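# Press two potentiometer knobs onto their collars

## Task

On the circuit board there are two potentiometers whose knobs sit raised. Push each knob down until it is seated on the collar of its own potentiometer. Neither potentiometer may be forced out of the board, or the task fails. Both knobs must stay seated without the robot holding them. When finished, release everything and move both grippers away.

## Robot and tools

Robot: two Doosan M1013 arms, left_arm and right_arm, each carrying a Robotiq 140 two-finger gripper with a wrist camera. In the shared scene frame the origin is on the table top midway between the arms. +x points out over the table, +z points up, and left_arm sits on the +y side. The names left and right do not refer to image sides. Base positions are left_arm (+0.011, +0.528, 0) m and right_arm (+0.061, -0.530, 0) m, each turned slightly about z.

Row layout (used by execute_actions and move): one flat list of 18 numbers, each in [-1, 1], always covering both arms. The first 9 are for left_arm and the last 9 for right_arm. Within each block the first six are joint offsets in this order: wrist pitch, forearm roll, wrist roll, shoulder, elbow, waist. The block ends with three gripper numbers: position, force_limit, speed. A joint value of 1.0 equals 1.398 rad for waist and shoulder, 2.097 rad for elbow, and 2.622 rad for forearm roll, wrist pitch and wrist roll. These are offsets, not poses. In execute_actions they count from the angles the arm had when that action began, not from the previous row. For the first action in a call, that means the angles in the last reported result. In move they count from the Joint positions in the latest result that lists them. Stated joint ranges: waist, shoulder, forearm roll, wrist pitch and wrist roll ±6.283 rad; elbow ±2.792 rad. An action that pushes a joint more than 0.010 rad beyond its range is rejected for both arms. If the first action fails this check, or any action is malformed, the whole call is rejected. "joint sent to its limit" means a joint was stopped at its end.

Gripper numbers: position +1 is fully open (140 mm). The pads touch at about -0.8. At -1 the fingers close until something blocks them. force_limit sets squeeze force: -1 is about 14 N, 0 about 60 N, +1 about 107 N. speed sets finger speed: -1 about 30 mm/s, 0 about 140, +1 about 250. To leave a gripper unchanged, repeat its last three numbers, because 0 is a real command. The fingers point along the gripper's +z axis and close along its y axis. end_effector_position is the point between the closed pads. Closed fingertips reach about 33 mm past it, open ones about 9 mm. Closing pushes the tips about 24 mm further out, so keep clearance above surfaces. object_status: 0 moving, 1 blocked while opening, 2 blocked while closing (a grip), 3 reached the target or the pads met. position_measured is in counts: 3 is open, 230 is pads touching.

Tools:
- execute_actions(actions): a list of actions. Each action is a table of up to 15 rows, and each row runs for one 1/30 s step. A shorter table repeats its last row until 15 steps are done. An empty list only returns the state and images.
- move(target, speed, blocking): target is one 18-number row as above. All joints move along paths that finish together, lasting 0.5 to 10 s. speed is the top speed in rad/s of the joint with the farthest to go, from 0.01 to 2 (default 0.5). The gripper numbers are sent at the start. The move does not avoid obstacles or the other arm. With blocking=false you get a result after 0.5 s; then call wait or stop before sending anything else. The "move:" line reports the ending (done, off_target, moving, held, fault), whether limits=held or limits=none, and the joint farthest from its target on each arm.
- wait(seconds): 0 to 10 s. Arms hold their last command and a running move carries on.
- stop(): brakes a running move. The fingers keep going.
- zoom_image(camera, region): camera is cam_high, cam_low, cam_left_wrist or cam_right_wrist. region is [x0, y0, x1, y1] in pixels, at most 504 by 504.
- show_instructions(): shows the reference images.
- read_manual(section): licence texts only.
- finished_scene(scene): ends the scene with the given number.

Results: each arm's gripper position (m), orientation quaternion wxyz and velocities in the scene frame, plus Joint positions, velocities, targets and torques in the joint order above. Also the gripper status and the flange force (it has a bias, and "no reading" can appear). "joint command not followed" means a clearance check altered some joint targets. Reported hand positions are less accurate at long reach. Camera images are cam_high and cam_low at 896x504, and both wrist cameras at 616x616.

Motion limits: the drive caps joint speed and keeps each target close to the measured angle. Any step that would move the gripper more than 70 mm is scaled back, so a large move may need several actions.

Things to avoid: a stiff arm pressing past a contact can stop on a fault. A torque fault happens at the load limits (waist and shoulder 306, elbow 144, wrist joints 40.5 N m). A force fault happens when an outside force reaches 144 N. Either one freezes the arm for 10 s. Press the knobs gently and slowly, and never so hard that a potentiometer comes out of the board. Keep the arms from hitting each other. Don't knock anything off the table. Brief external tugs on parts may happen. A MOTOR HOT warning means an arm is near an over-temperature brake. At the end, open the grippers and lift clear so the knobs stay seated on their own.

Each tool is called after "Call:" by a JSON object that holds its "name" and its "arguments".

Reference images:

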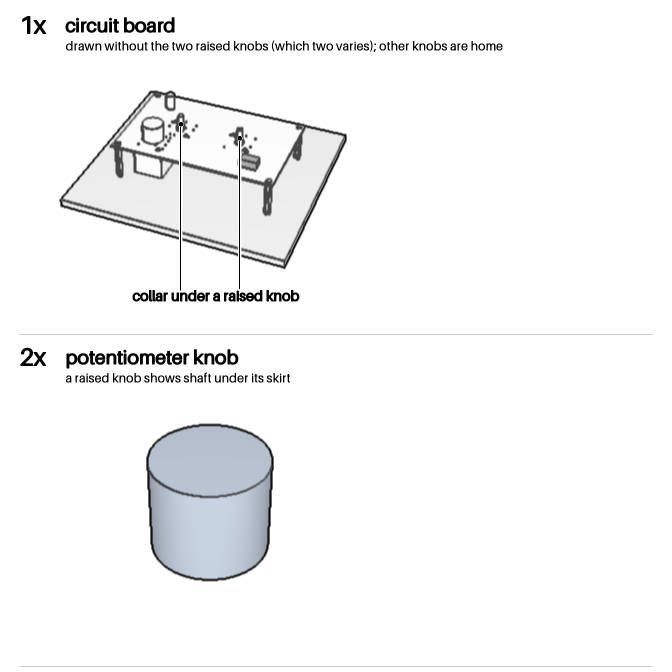

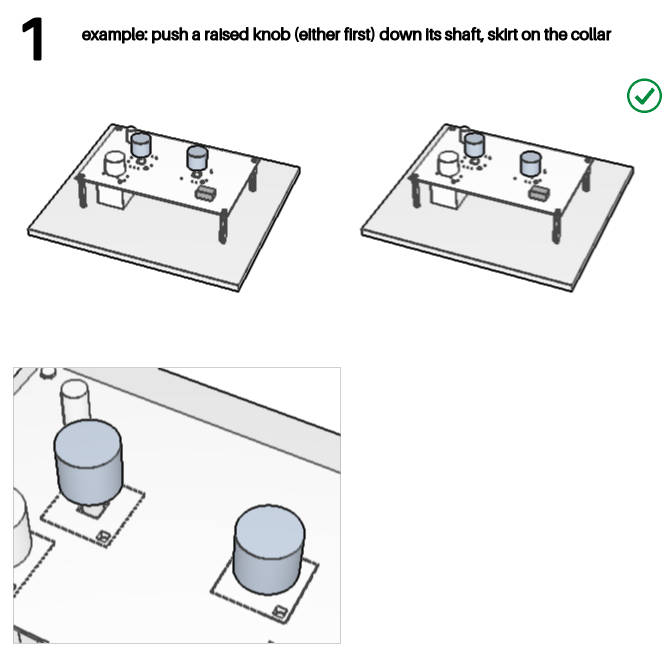

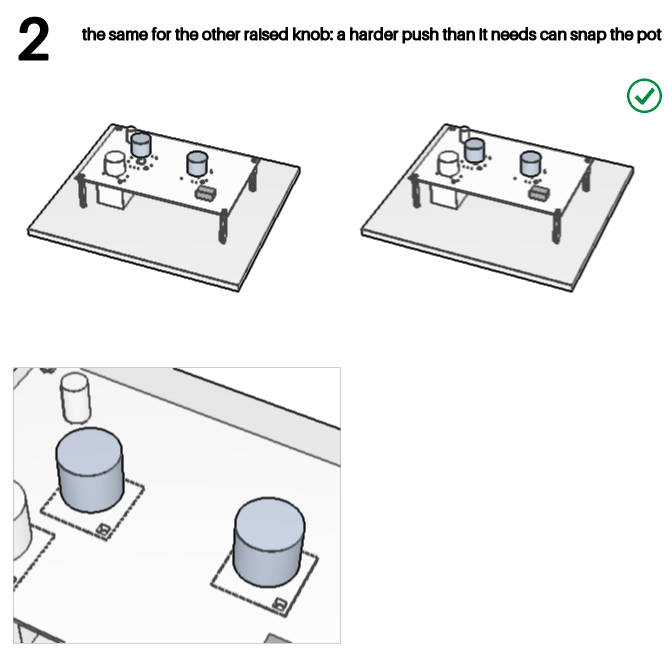

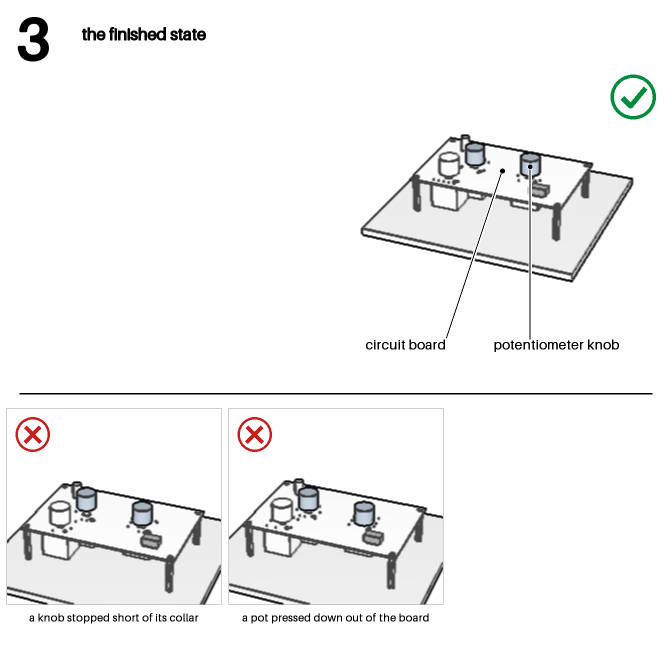

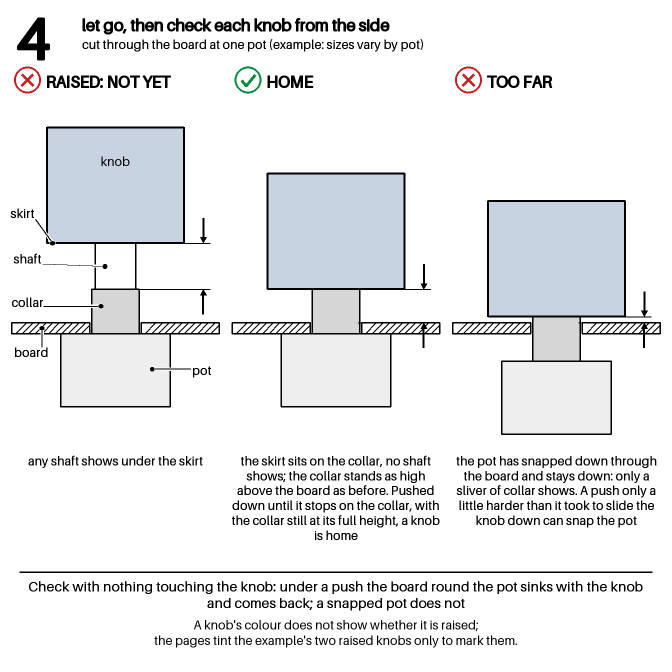

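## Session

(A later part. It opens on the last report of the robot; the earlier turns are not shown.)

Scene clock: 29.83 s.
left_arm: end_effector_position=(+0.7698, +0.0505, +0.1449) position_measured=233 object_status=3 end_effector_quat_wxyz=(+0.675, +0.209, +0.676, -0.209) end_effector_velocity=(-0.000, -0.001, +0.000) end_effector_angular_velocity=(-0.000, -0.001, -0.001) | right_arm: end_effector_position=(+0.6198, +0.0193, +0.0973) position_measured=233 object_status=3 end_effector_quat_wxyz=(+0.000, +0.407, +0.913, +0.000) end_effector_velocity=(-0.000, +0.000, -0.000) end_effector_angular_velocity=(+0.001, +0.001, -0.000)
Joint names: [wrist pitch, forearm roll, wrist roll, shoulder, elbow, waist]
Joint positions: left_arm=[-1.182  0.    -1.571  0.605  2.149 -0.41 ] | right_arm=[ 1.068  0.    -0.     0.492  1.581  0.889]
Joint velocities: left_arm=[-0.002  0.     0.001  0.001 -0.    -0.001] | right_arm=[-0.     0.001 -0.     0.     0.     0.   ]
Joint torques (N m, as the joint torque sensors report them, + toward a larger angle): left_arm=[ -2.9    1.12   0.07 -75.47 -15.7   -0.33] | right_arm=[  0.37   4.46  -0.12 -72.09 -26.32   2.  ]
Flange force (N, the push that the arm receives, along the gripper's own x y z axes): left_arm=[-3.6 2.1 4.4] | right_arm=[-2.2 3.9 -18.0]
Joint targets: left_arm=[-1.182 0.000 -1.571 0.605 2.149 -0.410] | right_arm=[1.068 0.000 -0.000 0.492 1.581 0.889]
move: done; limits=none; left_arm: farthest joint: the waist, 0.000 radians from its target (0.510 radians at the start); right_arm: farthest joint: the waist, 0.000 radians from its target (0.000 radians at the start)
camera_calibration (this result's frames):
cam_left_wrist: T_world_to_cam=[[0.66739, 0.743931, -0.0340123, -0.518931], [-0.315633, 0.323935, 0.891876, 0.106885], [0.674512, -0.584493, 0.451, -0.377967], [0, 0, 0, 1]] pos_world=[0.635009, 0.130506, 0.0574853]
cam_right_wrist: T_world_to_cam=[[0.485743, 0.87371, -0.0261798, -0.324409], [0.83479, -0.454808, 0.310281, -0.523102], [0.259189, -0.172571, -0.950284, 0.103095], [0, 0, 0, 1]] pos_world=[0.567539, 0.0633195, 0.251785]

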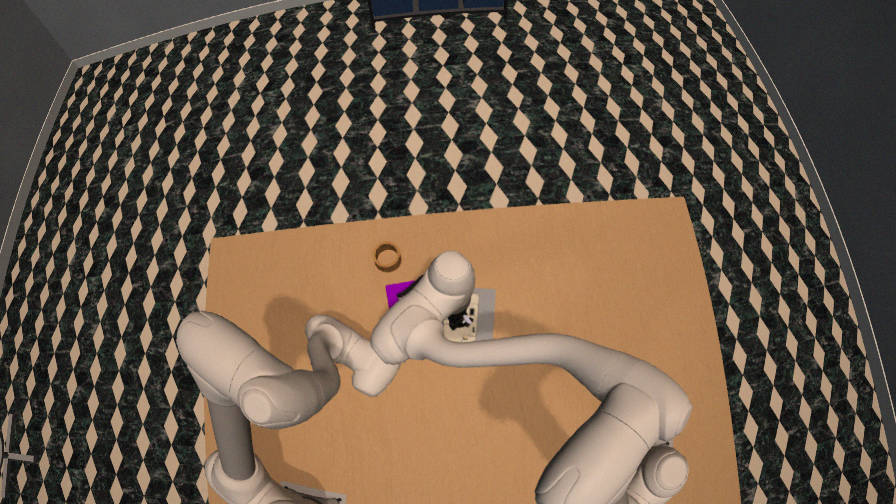

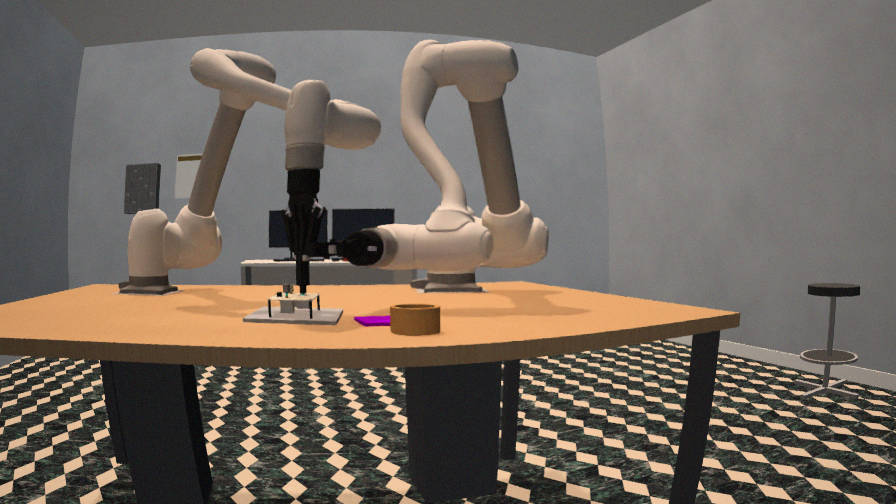

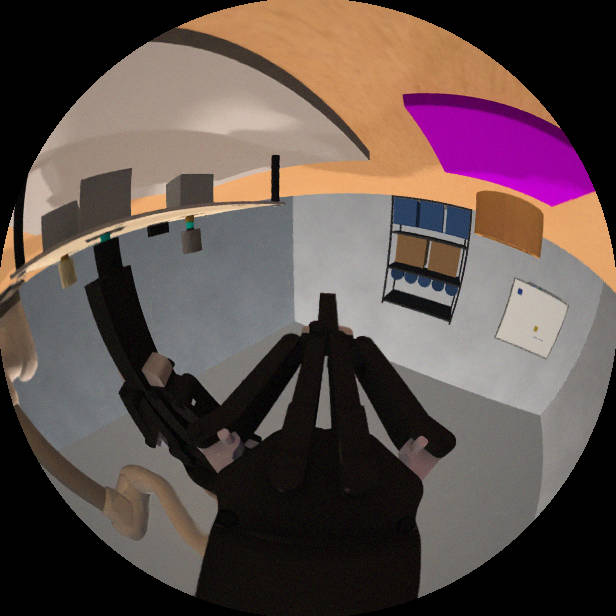

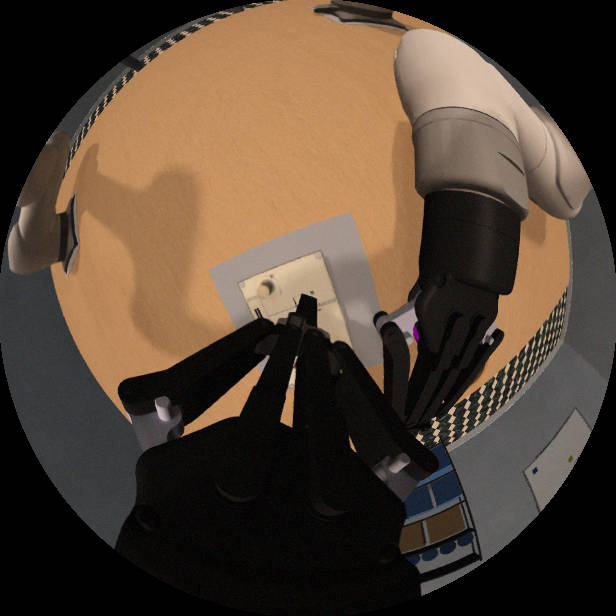

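Call:
{"name": "execute_actions", "arguments": {"actions": [[[0,0,0,0,0,0,-1,0,1, -0.000304,0,0,0.000246,0.000216,0,-1,0,1]]]}}

Call:
{"name": "wait", "arguments": {"seconds": 0.1}}

Scene clock: 31.20 s.
left_arm: end_effector_position=(+0.7698, +0.0505, +0.1449) position_measured=233 object_status=3 end_effector_quat_wxyz=(+0.675, +0.209, +0.676, -0.209) end_effector_velocity=(+0.000, -0.000, +0.000) end_effector_angular_velocity=(+0.001, +0.000, -0.000) | right_arm: end_effector_position=(+0.6198, +0.0193, +0.0968) position_measured=233 object_status=3 end_effector_quat_wxyz=(+0.000, +0.407, +0.913, +0.000) end_effector_velocity=(-0.000, -0.000, -0.000) end_effector_angular_velocity=(+0.000, -0.000, +0.000)
Joint names: [wrist pitch, forearm roll, wrist roll, shoulder, elbow, waist]
Joint positions: left_arm=[-1.182  0.    -1.571  0.605  2.149 -0.41 ] | right_arm=[ 1.067  0.    -0.     0.492  1.582  0.889]
Joint velocities: left_arm=[ 0.001 -0.     0.    -0.    -0.    -0.   ] | right_arm=[-0.001 -0.    -0.     0.     0.001 -0.   ]
Joint torques (N m, as the joint torque sensors report them, + toward a larger angle): left_arm=[ -2.65   1.22   0.06 -75.57 -16.13  -0.54] | right_arm=[  0.39   3.95   0.08 -73.77 -26.67   3.09]
Flange force (N, the push that the arm receives, along the gripper's own x y z axes): left_arm=[-3.0 2.1 3.3] | right_arm=[-3.8 5.4 -16.2]
Joint targets: left_arm=[-1.182 0.000 -1.571 0.605 2.149 -0.410] | right_arm=[1.067 0.000 -0.000 0.492 1.582 0.889]
camera_calibration (this result's frames):
cam_left_wrist: T_world_to_cam=[[0.667407, 0.743916, -0.0340204, -0.518907], [-0.315639, 0.323963, 0.891863, 0.106899], [0.674493, -0.584497, 0.451024, -0.377946], [0, 0, 0, 1]] pos_world=[0.634985, 0.130483, 0.0574696]
cam_right_wrist: T_world_to_cam=[[0.485743, 0.87371, -0.0261779, -0.324398], [0.83479, -0.454809, 0.310281, -0.522941], [0.25919, -0.17257, -0.950284, 0.102631], [0, 0, 0, 1]] pos_world=[0.567519, 0.063302, 0.251296]

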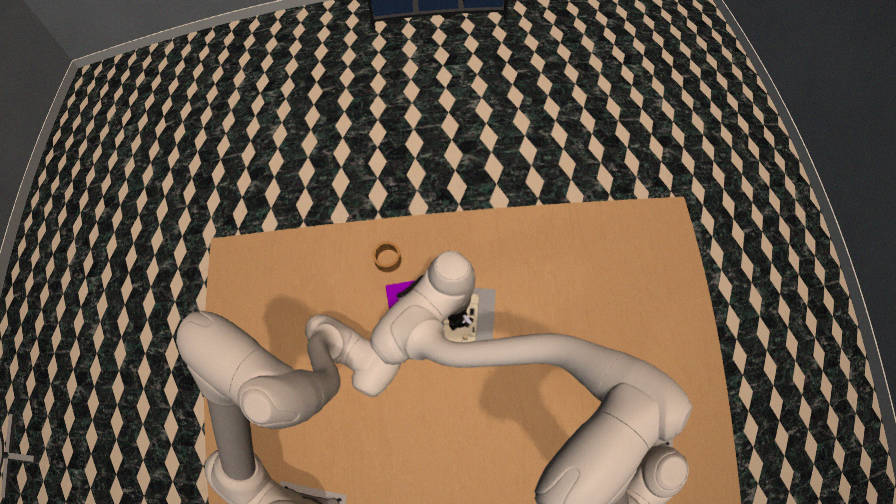

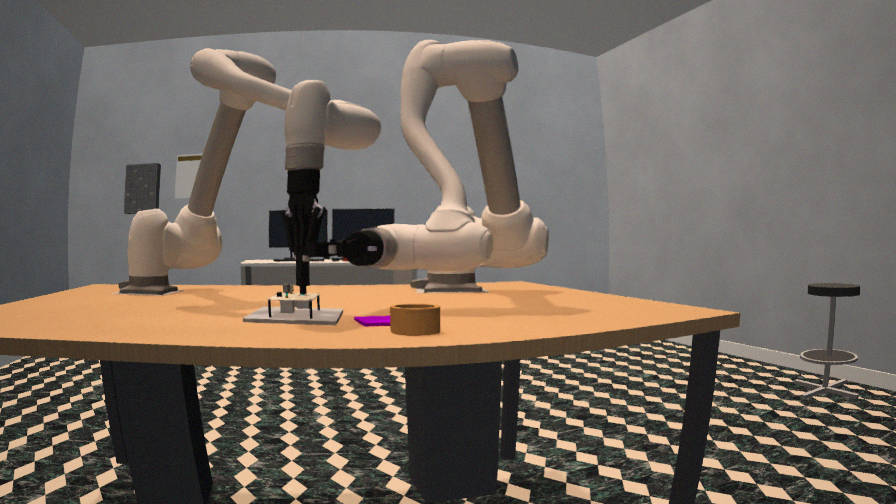

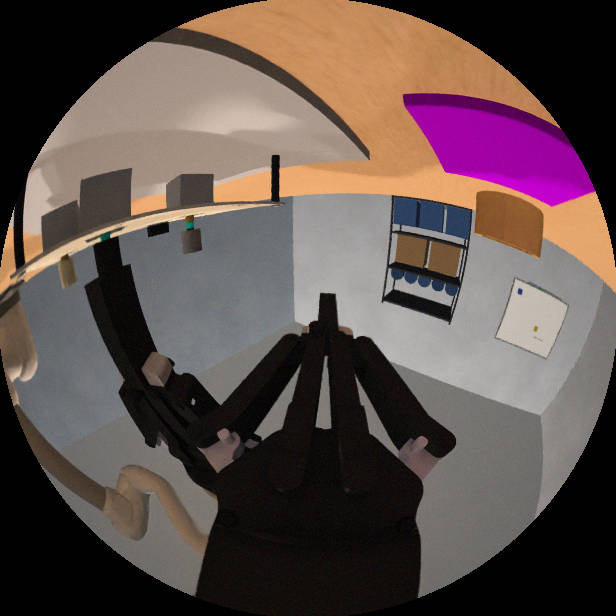

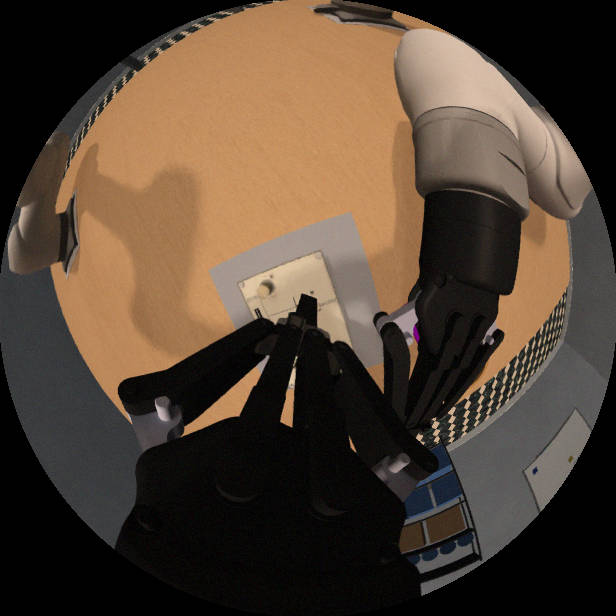

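Scene clock: 31.30 s.
left_arm: end_effector_position=(+0.7698, +0.0505, +0.1449) position_measured=233 object_status=3 end_effector_quat_wxyz=(+0.675, +0.209, +0.676, -0.209) end_effector_velocity=(+0.000, -0.001, +0.000) end_effector_angular_velocity=(-0.000, -0.001, -0.001) | right_arm: end_effector_position=(+0.6198, +0.0193, +0.0968) position_measured=233 object_status=3 end_effector_quat_wxyz=(+0.000, +0.407, +0.913, +0.000) end_effector_velocity=(+0.001, +0.001, +0.001) end_effector_angular_velocity=(+0.002, -0.001, -0.000)
Joint names: [wrist pitch, forearm roll, wrist roll, shoulder, elbow, waist]
Joint positions: left_arm=[-1.182  0.    -1.571  0.605  2.149 -0.41 ] | right_arm=[ 1.067  0.    -0.     0.492  1.582  0.889]
Joint velocities: left_arm=[-0.     0.     0.     0.    -0.001 -0.001] | right_arm=[-0.001  0.001 -0.     0.    -0.001 -0.   ]
Joint torques (N m, as the joint torque sensors report them, + toward a larger angle): left_arm=[ -2.76   1.33  -0.02 -74.82 -16.23   0.01] | right_arm=[  0.78   3.96  -0.23 -75.51 -26.84   4.46]
Flange force (N, the push that the arm receives, along the gripper's own x y z axes): left_arm=[-4.6 0.6 2.9] | right_arm=[-5.1 7.4 -14.3]
Joint targets: left_arm=[-1.182 0.000 -1.571 0.605 2.149 -0.410] | right_arm=[1.067 0.000 -0.000 0.492 1.582 0.889]
wait: 0.10 s; no rest
camera_calibration (this result's frames):
cam_left_wrist: T_world_to_cam=[[0.667407, 0.743916, -0.0340205, -0.518907], [-0.315639, 0.323963, 0.891863, 0.1069], [0.674493, -0.584497, 0.451024, -0.377946], [0, 0, 0, 1]] pos_world=[0.634985, 0.130483, 0.0574695]
cam_right_wrist: T_world_to_cam=[[0.485743, 0.87371, -0.0261786, -0.324397], [0.83479, -0.454809, 0.310281, -0.522941], [0.25919, -0.172571, -0.950284, 0.102631], [0, 0, 0, 1]] pos_world=[0.567519, 0.0633018, 0.251295]

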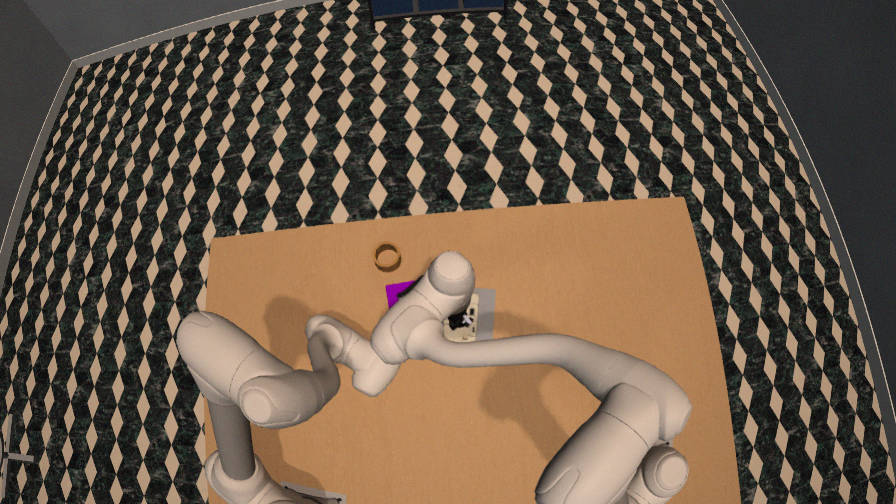

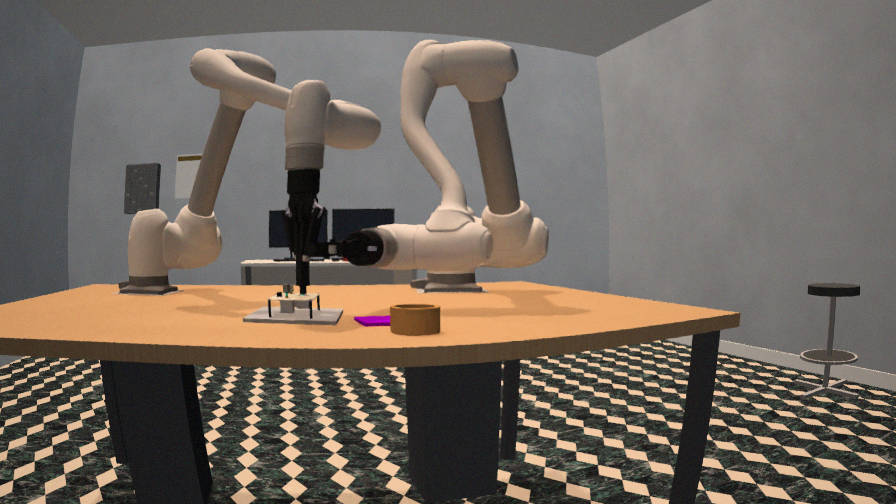

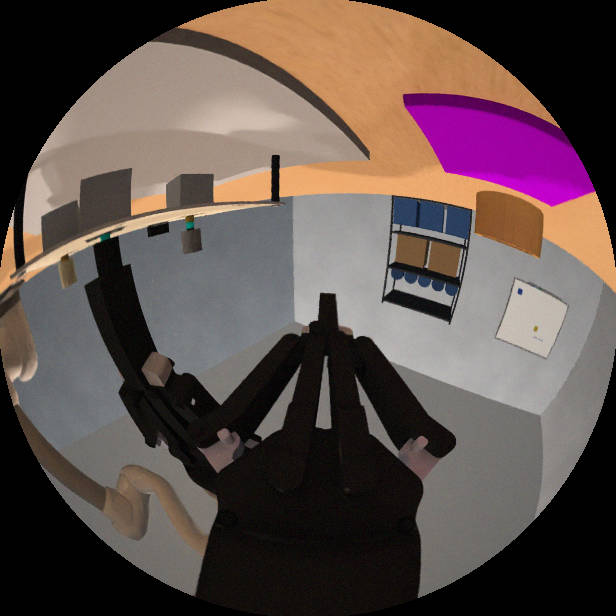

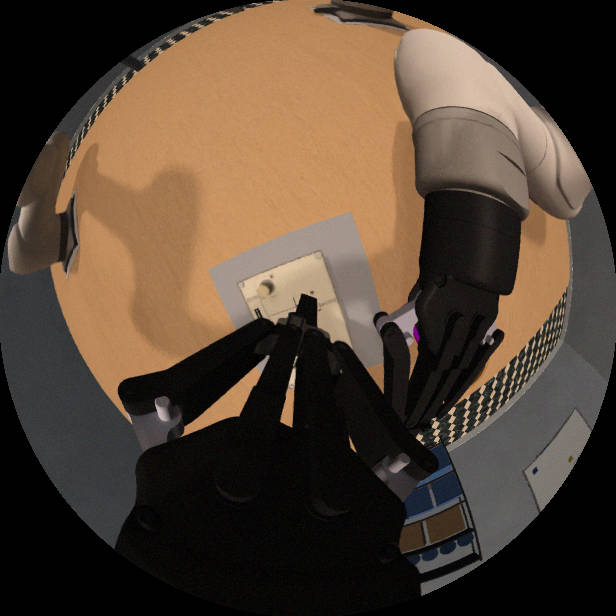

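Call:
{"name": "zoom_image", "arguments": {"camera": "cam_left_wrist", "region": [80, 215, 140, 265]}}

Call:
{"name": "wait", "arguments": {"seconds": 0.3}}

Region (80, 215, 140, 265) of cam_left_wrist's 616x616 image, scaled by 8.400, with more detail than that image has.

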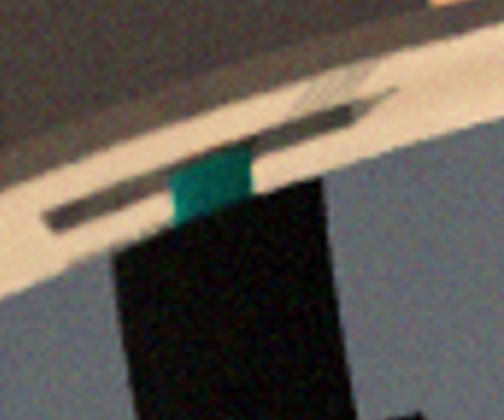

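Scene clock: 31.70 s.
left_arm: end_effector_position=(+0.7698, +0.0505, +0.1449) position_measured=233 object_status=3 end_effector_quat_wxyz=(+0.675, +0.209, +0.676, -0.209) end_effector_velocity=(-0.001, -0.000, +0.000) end_effector_angular_velocity=(-0.001, -0.001, -0.001) | right_arm: end_effector_position=(+0.6198, +0.0193, +0.0968) position_measured=233 object_status=3 end_effector_quat_wxyz=(+0.000, +0.407, +0.913, +0.000) end_effector_velocity=(+0.000, +0.000, +0.000) end_effector_angular_velocity=(+0.000, -0.001, +0.001)
Joint names: [wrist pitch, forearm roll, wrist roll, shoulder, elbow, waist]
Joint positions: left_arm=[-1.182  0.    -1.571  0.605  2.149 -0.41 ] | right_arm=[ 1.067  0.    -0.     0.492  1.582  0.889]
Joint velocities: left_arm=[-0.002 -0.    -0.    -0.     0.001 -0.001] | right_arm=[-0.    -0.001 -0.    -0.    -0.    -0.   ]
Joint torques (N m, as the joint torque sensors report them, + toward a larger angle): left_arm=[ -2.84   1.14   0.05 -74.49 -16.04  -1.66] | right_arm=[  1.04   3.77  -0.02 -78.06 -26.08   4.32]
Flange force (N, the push that the arm receives, along the gripper's own x y z axes): left_arm=[-5.2 4.1 2.8] | right_arm=[-5.0 12.3 -12.3]
Joint targets: left_arm=[-1.182 0.000 -1.571 0.605 2.149 -0.410] | right_arm=[1.067 0.000 -0.000 0.492 1.582 0.889]
wait: 0.30 s; at rest by 0.07 s
camera_calibration (this result's frames):
cam_left_wrist: T_world_to_cam=[[0.667407, 0.743916, -0.0340204, -0.518907], [-0.315639, 0.323963, 0.891863, 0.106899], [0.674492, -0.584498, 0.451024, -0.377946], [0, 0, 0, 1]] pos_world=[0.634985, 0.130483, 0.0574696]
cam_right_wrist: T_world_to_cam=[[0.485743, 0.873709, -0.0261798, -0.324397], [0.83479, -0.454809, 0.310281, -0.522941], [0.259189, -0.172572, -0.950284, 0.102631], [0, 0, 0, 1]] pos_world=[0.567519, 0.0633016, 0.251294]

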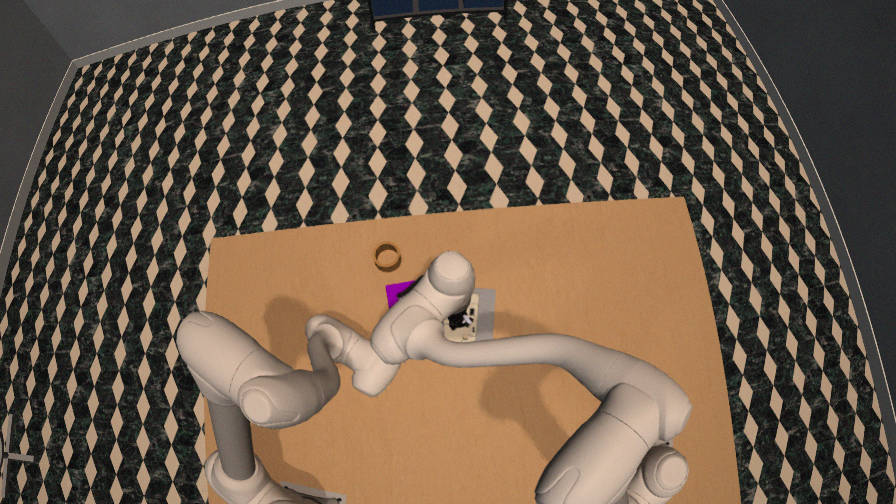

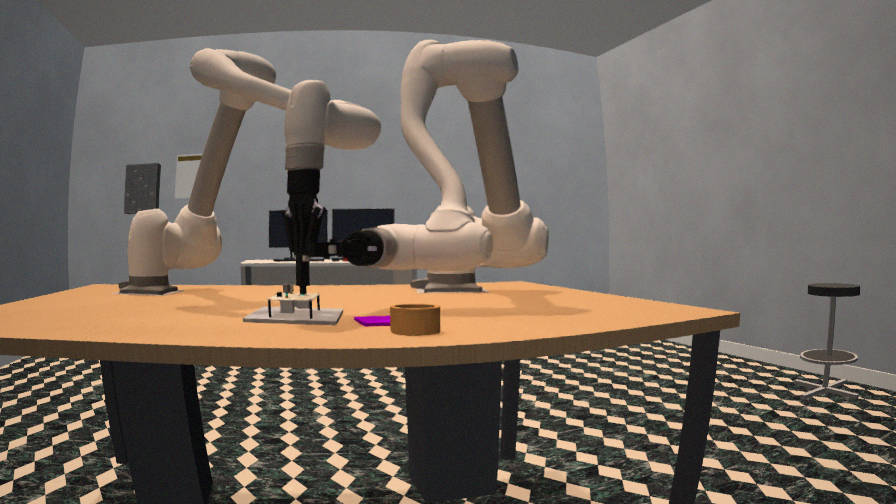

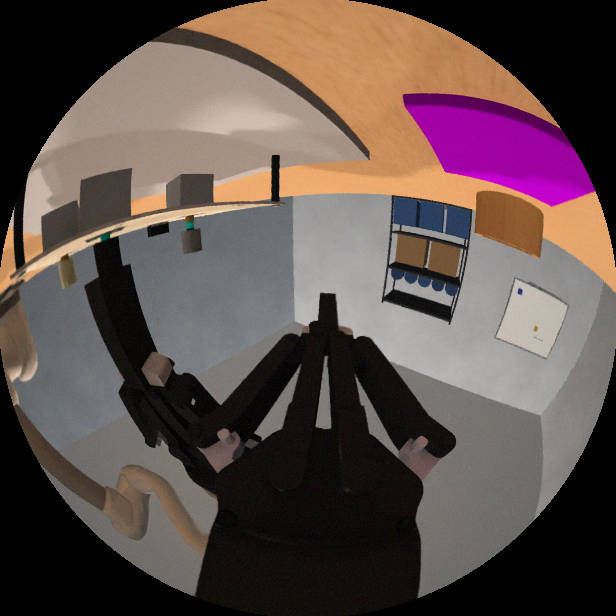

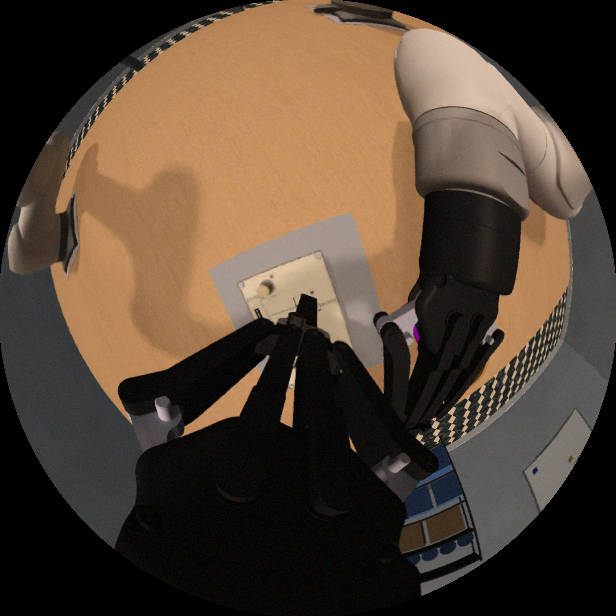

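Call:
{"name": "wait", "arguments": {"seconds": 0.5}}

Call:
{"name": "zoom_image", "arguments": {"camera": "cam_left_wrist", "region": [80, 215, 140, 265]}}

Scene clock: 32.33 s.
left_arm: end_effector_position=(+0.7698, +0.0505, +0.1449) position_measured=233 object_status=3 end_effector_quat_wxyz=(+0.675, +0.209, +0.676, -0.209) end_effector_velocity=(-0.000, +0.000, -0.001) end_effector_angular_velocity=(+0.001, +0.001, -0.000) | right_arm: end_effector_position=(+0.6198, +0.0193, +0.0968) position_measured=233 object_status=3 end_effector_quat_wxyz=(+0.000, +0.407, +0.913, +0.000) end_effector_velocity=(+0.000, +0.000, +0.001) end_effector_angular_velocity=(+0.001, -0.001, -0.000)
Joint names: [wrist pitch, forearm roll, wrist roll, shoulder, elbow, waist]
Joint positions: left_arm=[-1.182  0.    -1.571  0.605  2.149 -0.41 ] | right_arm=[ 1.067  0.    -0.     0.492  1.582  0.889]
Joint velocities: left_arm=[ 0.001  0.     0.    -0.     0.001 -0.   ] | right_arm=[ 0.     0.     0.    -0.    -0.001  0.   ]
Joint torques (N m, as the joint torque sensors report them, + toward a larger angle): left_arm=[ -2.65   1.16  -0.01 -74.34 -16.06  -0.78] | right_arm=[  0.35   4.1   -0.04 -73.62 -27.93   2.9 ]
Flange force (N, the push that the arm receives, along the gripper's own x y z axes): left_arm=[-5.1 2.4 2.2] | right_arm=[-3.5 2.5 -15.6]
Joint targets: left_arm=[-1.182 0.000 -1.571 0.605 2.149 -0.410] | right_arm=[1.067 0.000 -0.000 0.492 1.582 0.889]
wait: 0.50 s; at rest by 0.03 s
camera_calibration (this result's frames):
cam_left_wrist: T_world_to_cam=[[0.667406, 0.743917, -0.034026, -0.518905], [-0.315607, 0.323941, 0.891883, 0.106872], [0.674509, -0.584509, 0.450985, -0.377953], [0, 0, 0, 1]] pos_world=[0.634982, 0.130485, 0.0574779]
cam_right_wrist: T_world_to_cam=[[0.485743, 0.873709, -0.0261801, -0.324397], [0.83479, -0.454809, 0.310281, -0.522941], [0.259188, -0.172572, -0.950284, 0.102631], [0, 0, 0, 1]] pos_world=[0.567519, 0.0633015, 0.251294]

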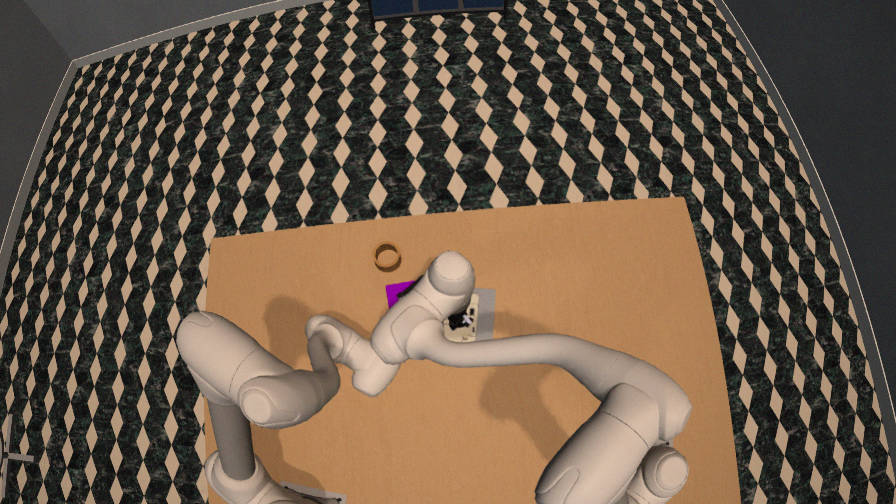

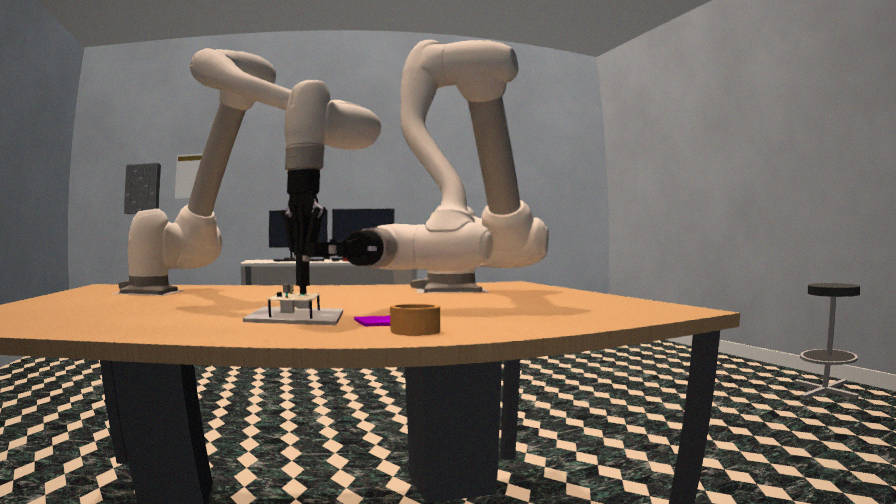

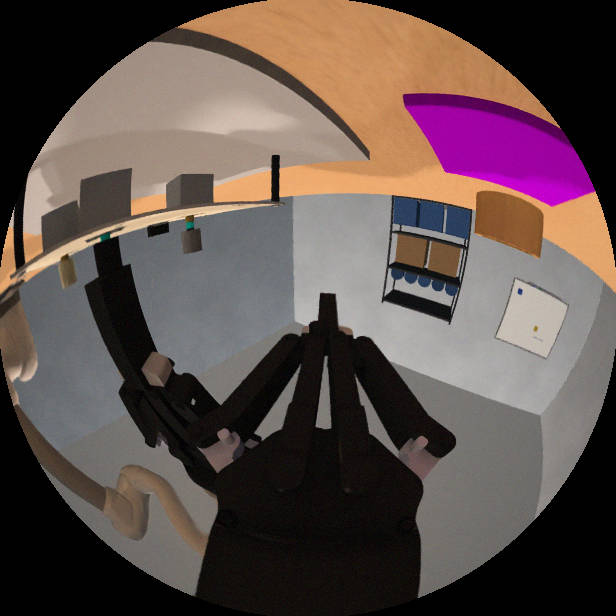

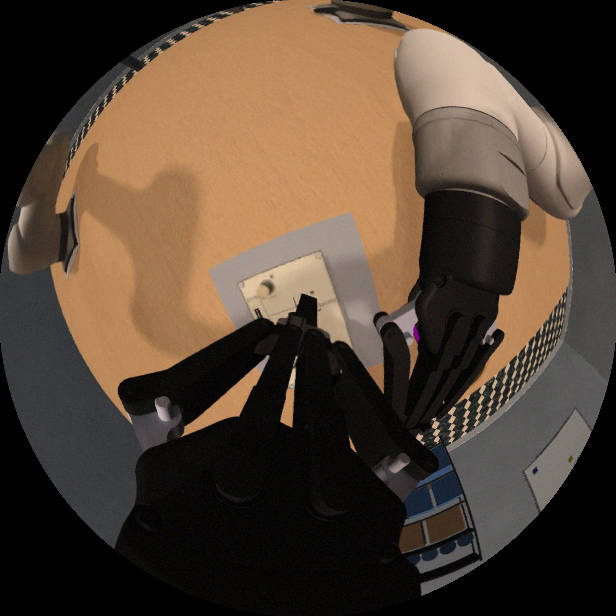

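Region (80, 215, 140, 265) of cam_left_wrist's 616x616 image, scaled by 8.400, with more detail than that image has.

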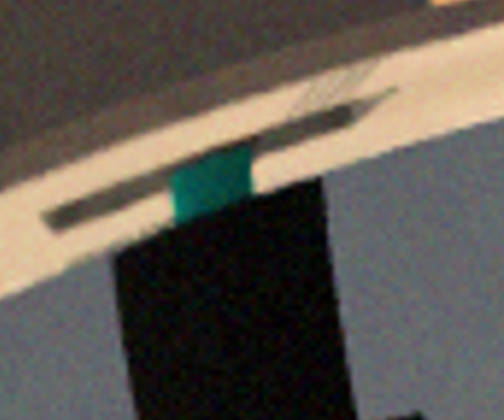

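Call:
{"name": "move", "arguments": {"target": [0,0,0,0,0,0,-1,0,1, -0.001214,0,0,0.000984,0.000862,0,-1,0,1], "speed": 0.01}}

Call:
{"name": "zoom_image", "arguments": {"camera": "cam_left_wrist", "region": [80, 215, 140, 265]}}

Scene clock: 34.40 s.
left_arm: end_effector_position=(+0.7698, +0.0505, +0.1449) position_measured=233 object_status=3 end_effector_quat_wxyz=(+0.675, +0.209, +0.676, -0.209) end_effector_velocity=(-0.000, -0.000, -0.000) end_effector_angular_velocity=(+0.000, +0.001, -0.000) | right_arm: end_effector_position=(+0.6197, +0.0192, +0.0949) position_measured=233 object_status=3 end_effector_quat_wxyz=(+0.000, +0.407, +0.913, +0.000) end_effector_velocity=(-0.000, +0.000, -0.000) end_effector_angular_velocity=(+0.001, +0.000, -0.000)
Joint names: [wrist pitch, forearm roll, wrist roll, shoulder, elbow, waist]
Joint positions: left_arm=[-1.182  0.    -1.571  0.605  2.149 -0.41 ] | right_arm=[ 1.064  0.    -0.     0.494  1.584  0.889]
Joint velocities: left_arm=[ 0.  0. -0.  0.  0. -0.] | right_arm=[-0.     0.001 -0.     0.     0.     0.   ]
Joint torques (N m, as the joint torque sensors report them, + toward a larger angle): left_arm=[ -2.86   1.24   0.17 -74.68 -15.67  -0.82] | right_arm=[  1.12   3.42   0.18 -73.71 -25.68   2.6 ]
Flange force (N, the push that the arm receives, along the gripper's own x y z axes): left_arm=[-4.6 2.4 3.9] | right_arm=[-3.3 6.8 -16.0]
Joint targets: left_arm=[-1.182 0.000 -1.571 0.605 2.149 -0.410] | right_arm=[1.064 0.000 -0.000 0.494 1.584 0.889]
move: done; limits=none; left_arm: farthest joint: the waist, 0.000 radians from its target (0.000 radians at the start); right_arm: farthest joint: the waist, 0.000 radians from its target (0.000 radians at the start)
camera_calibration (this result's frames):
cam_left_wrist: T_world_to_cam=[[0.667369, 0.74395, -0.0340261, -0.518922], [-0.315622, 0.323925, 0.891883, 0.10688], [0.674538, -0.584476, 0.450984, -0.377971], [0, 0, 0, 1]] pos_world=[0.635002, 0.130516, 0.0574781]
cam_right_wrist: T_world_to_cam=[[0.485743, 0.87371, -0.0261713, -0.324351], [0.834788, -0.45481, 0.310284, -0.522306], [0.259195, -0.172566, -0.950284, 0.100795], [0, 0, 0, 1]] pos_world=[0.567441, 0.0632316, 0.249358]

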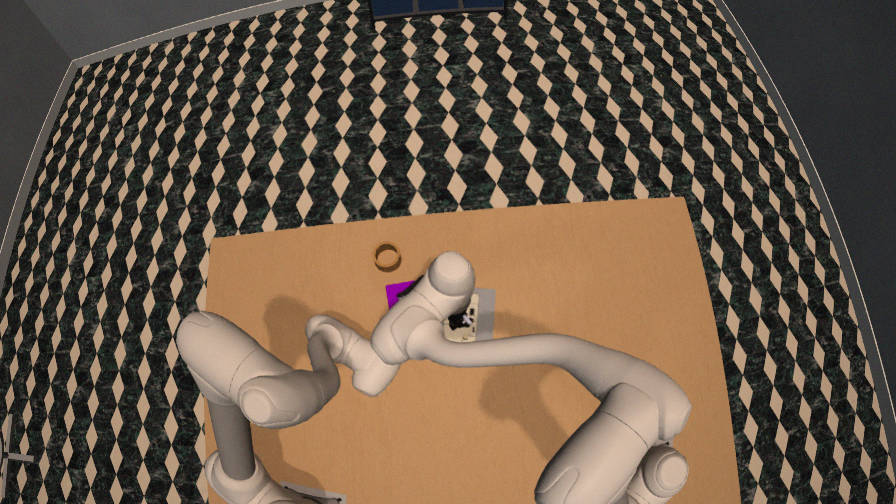

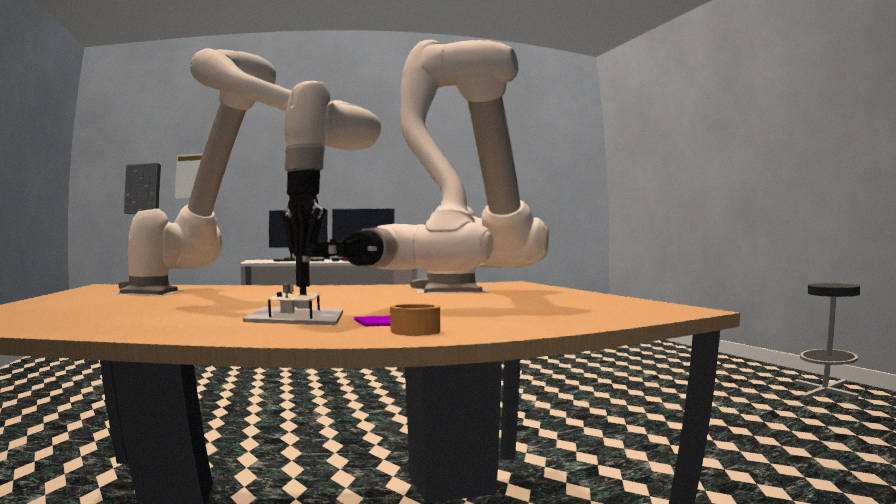

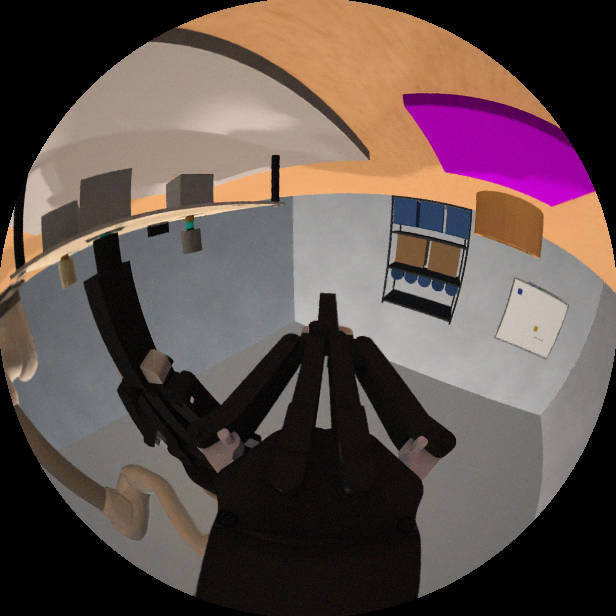

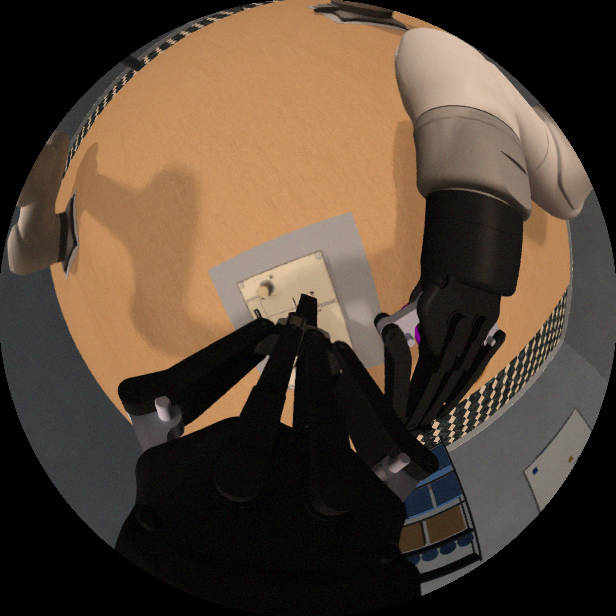

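Region (80, 215, 140, 265) of cam_left_wrist's 616x616 image, scaled by 8.400, with more detail than that image has.

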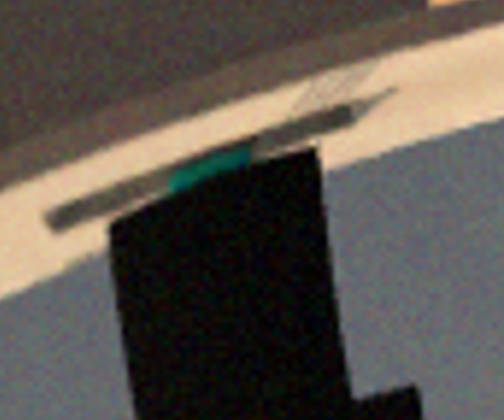

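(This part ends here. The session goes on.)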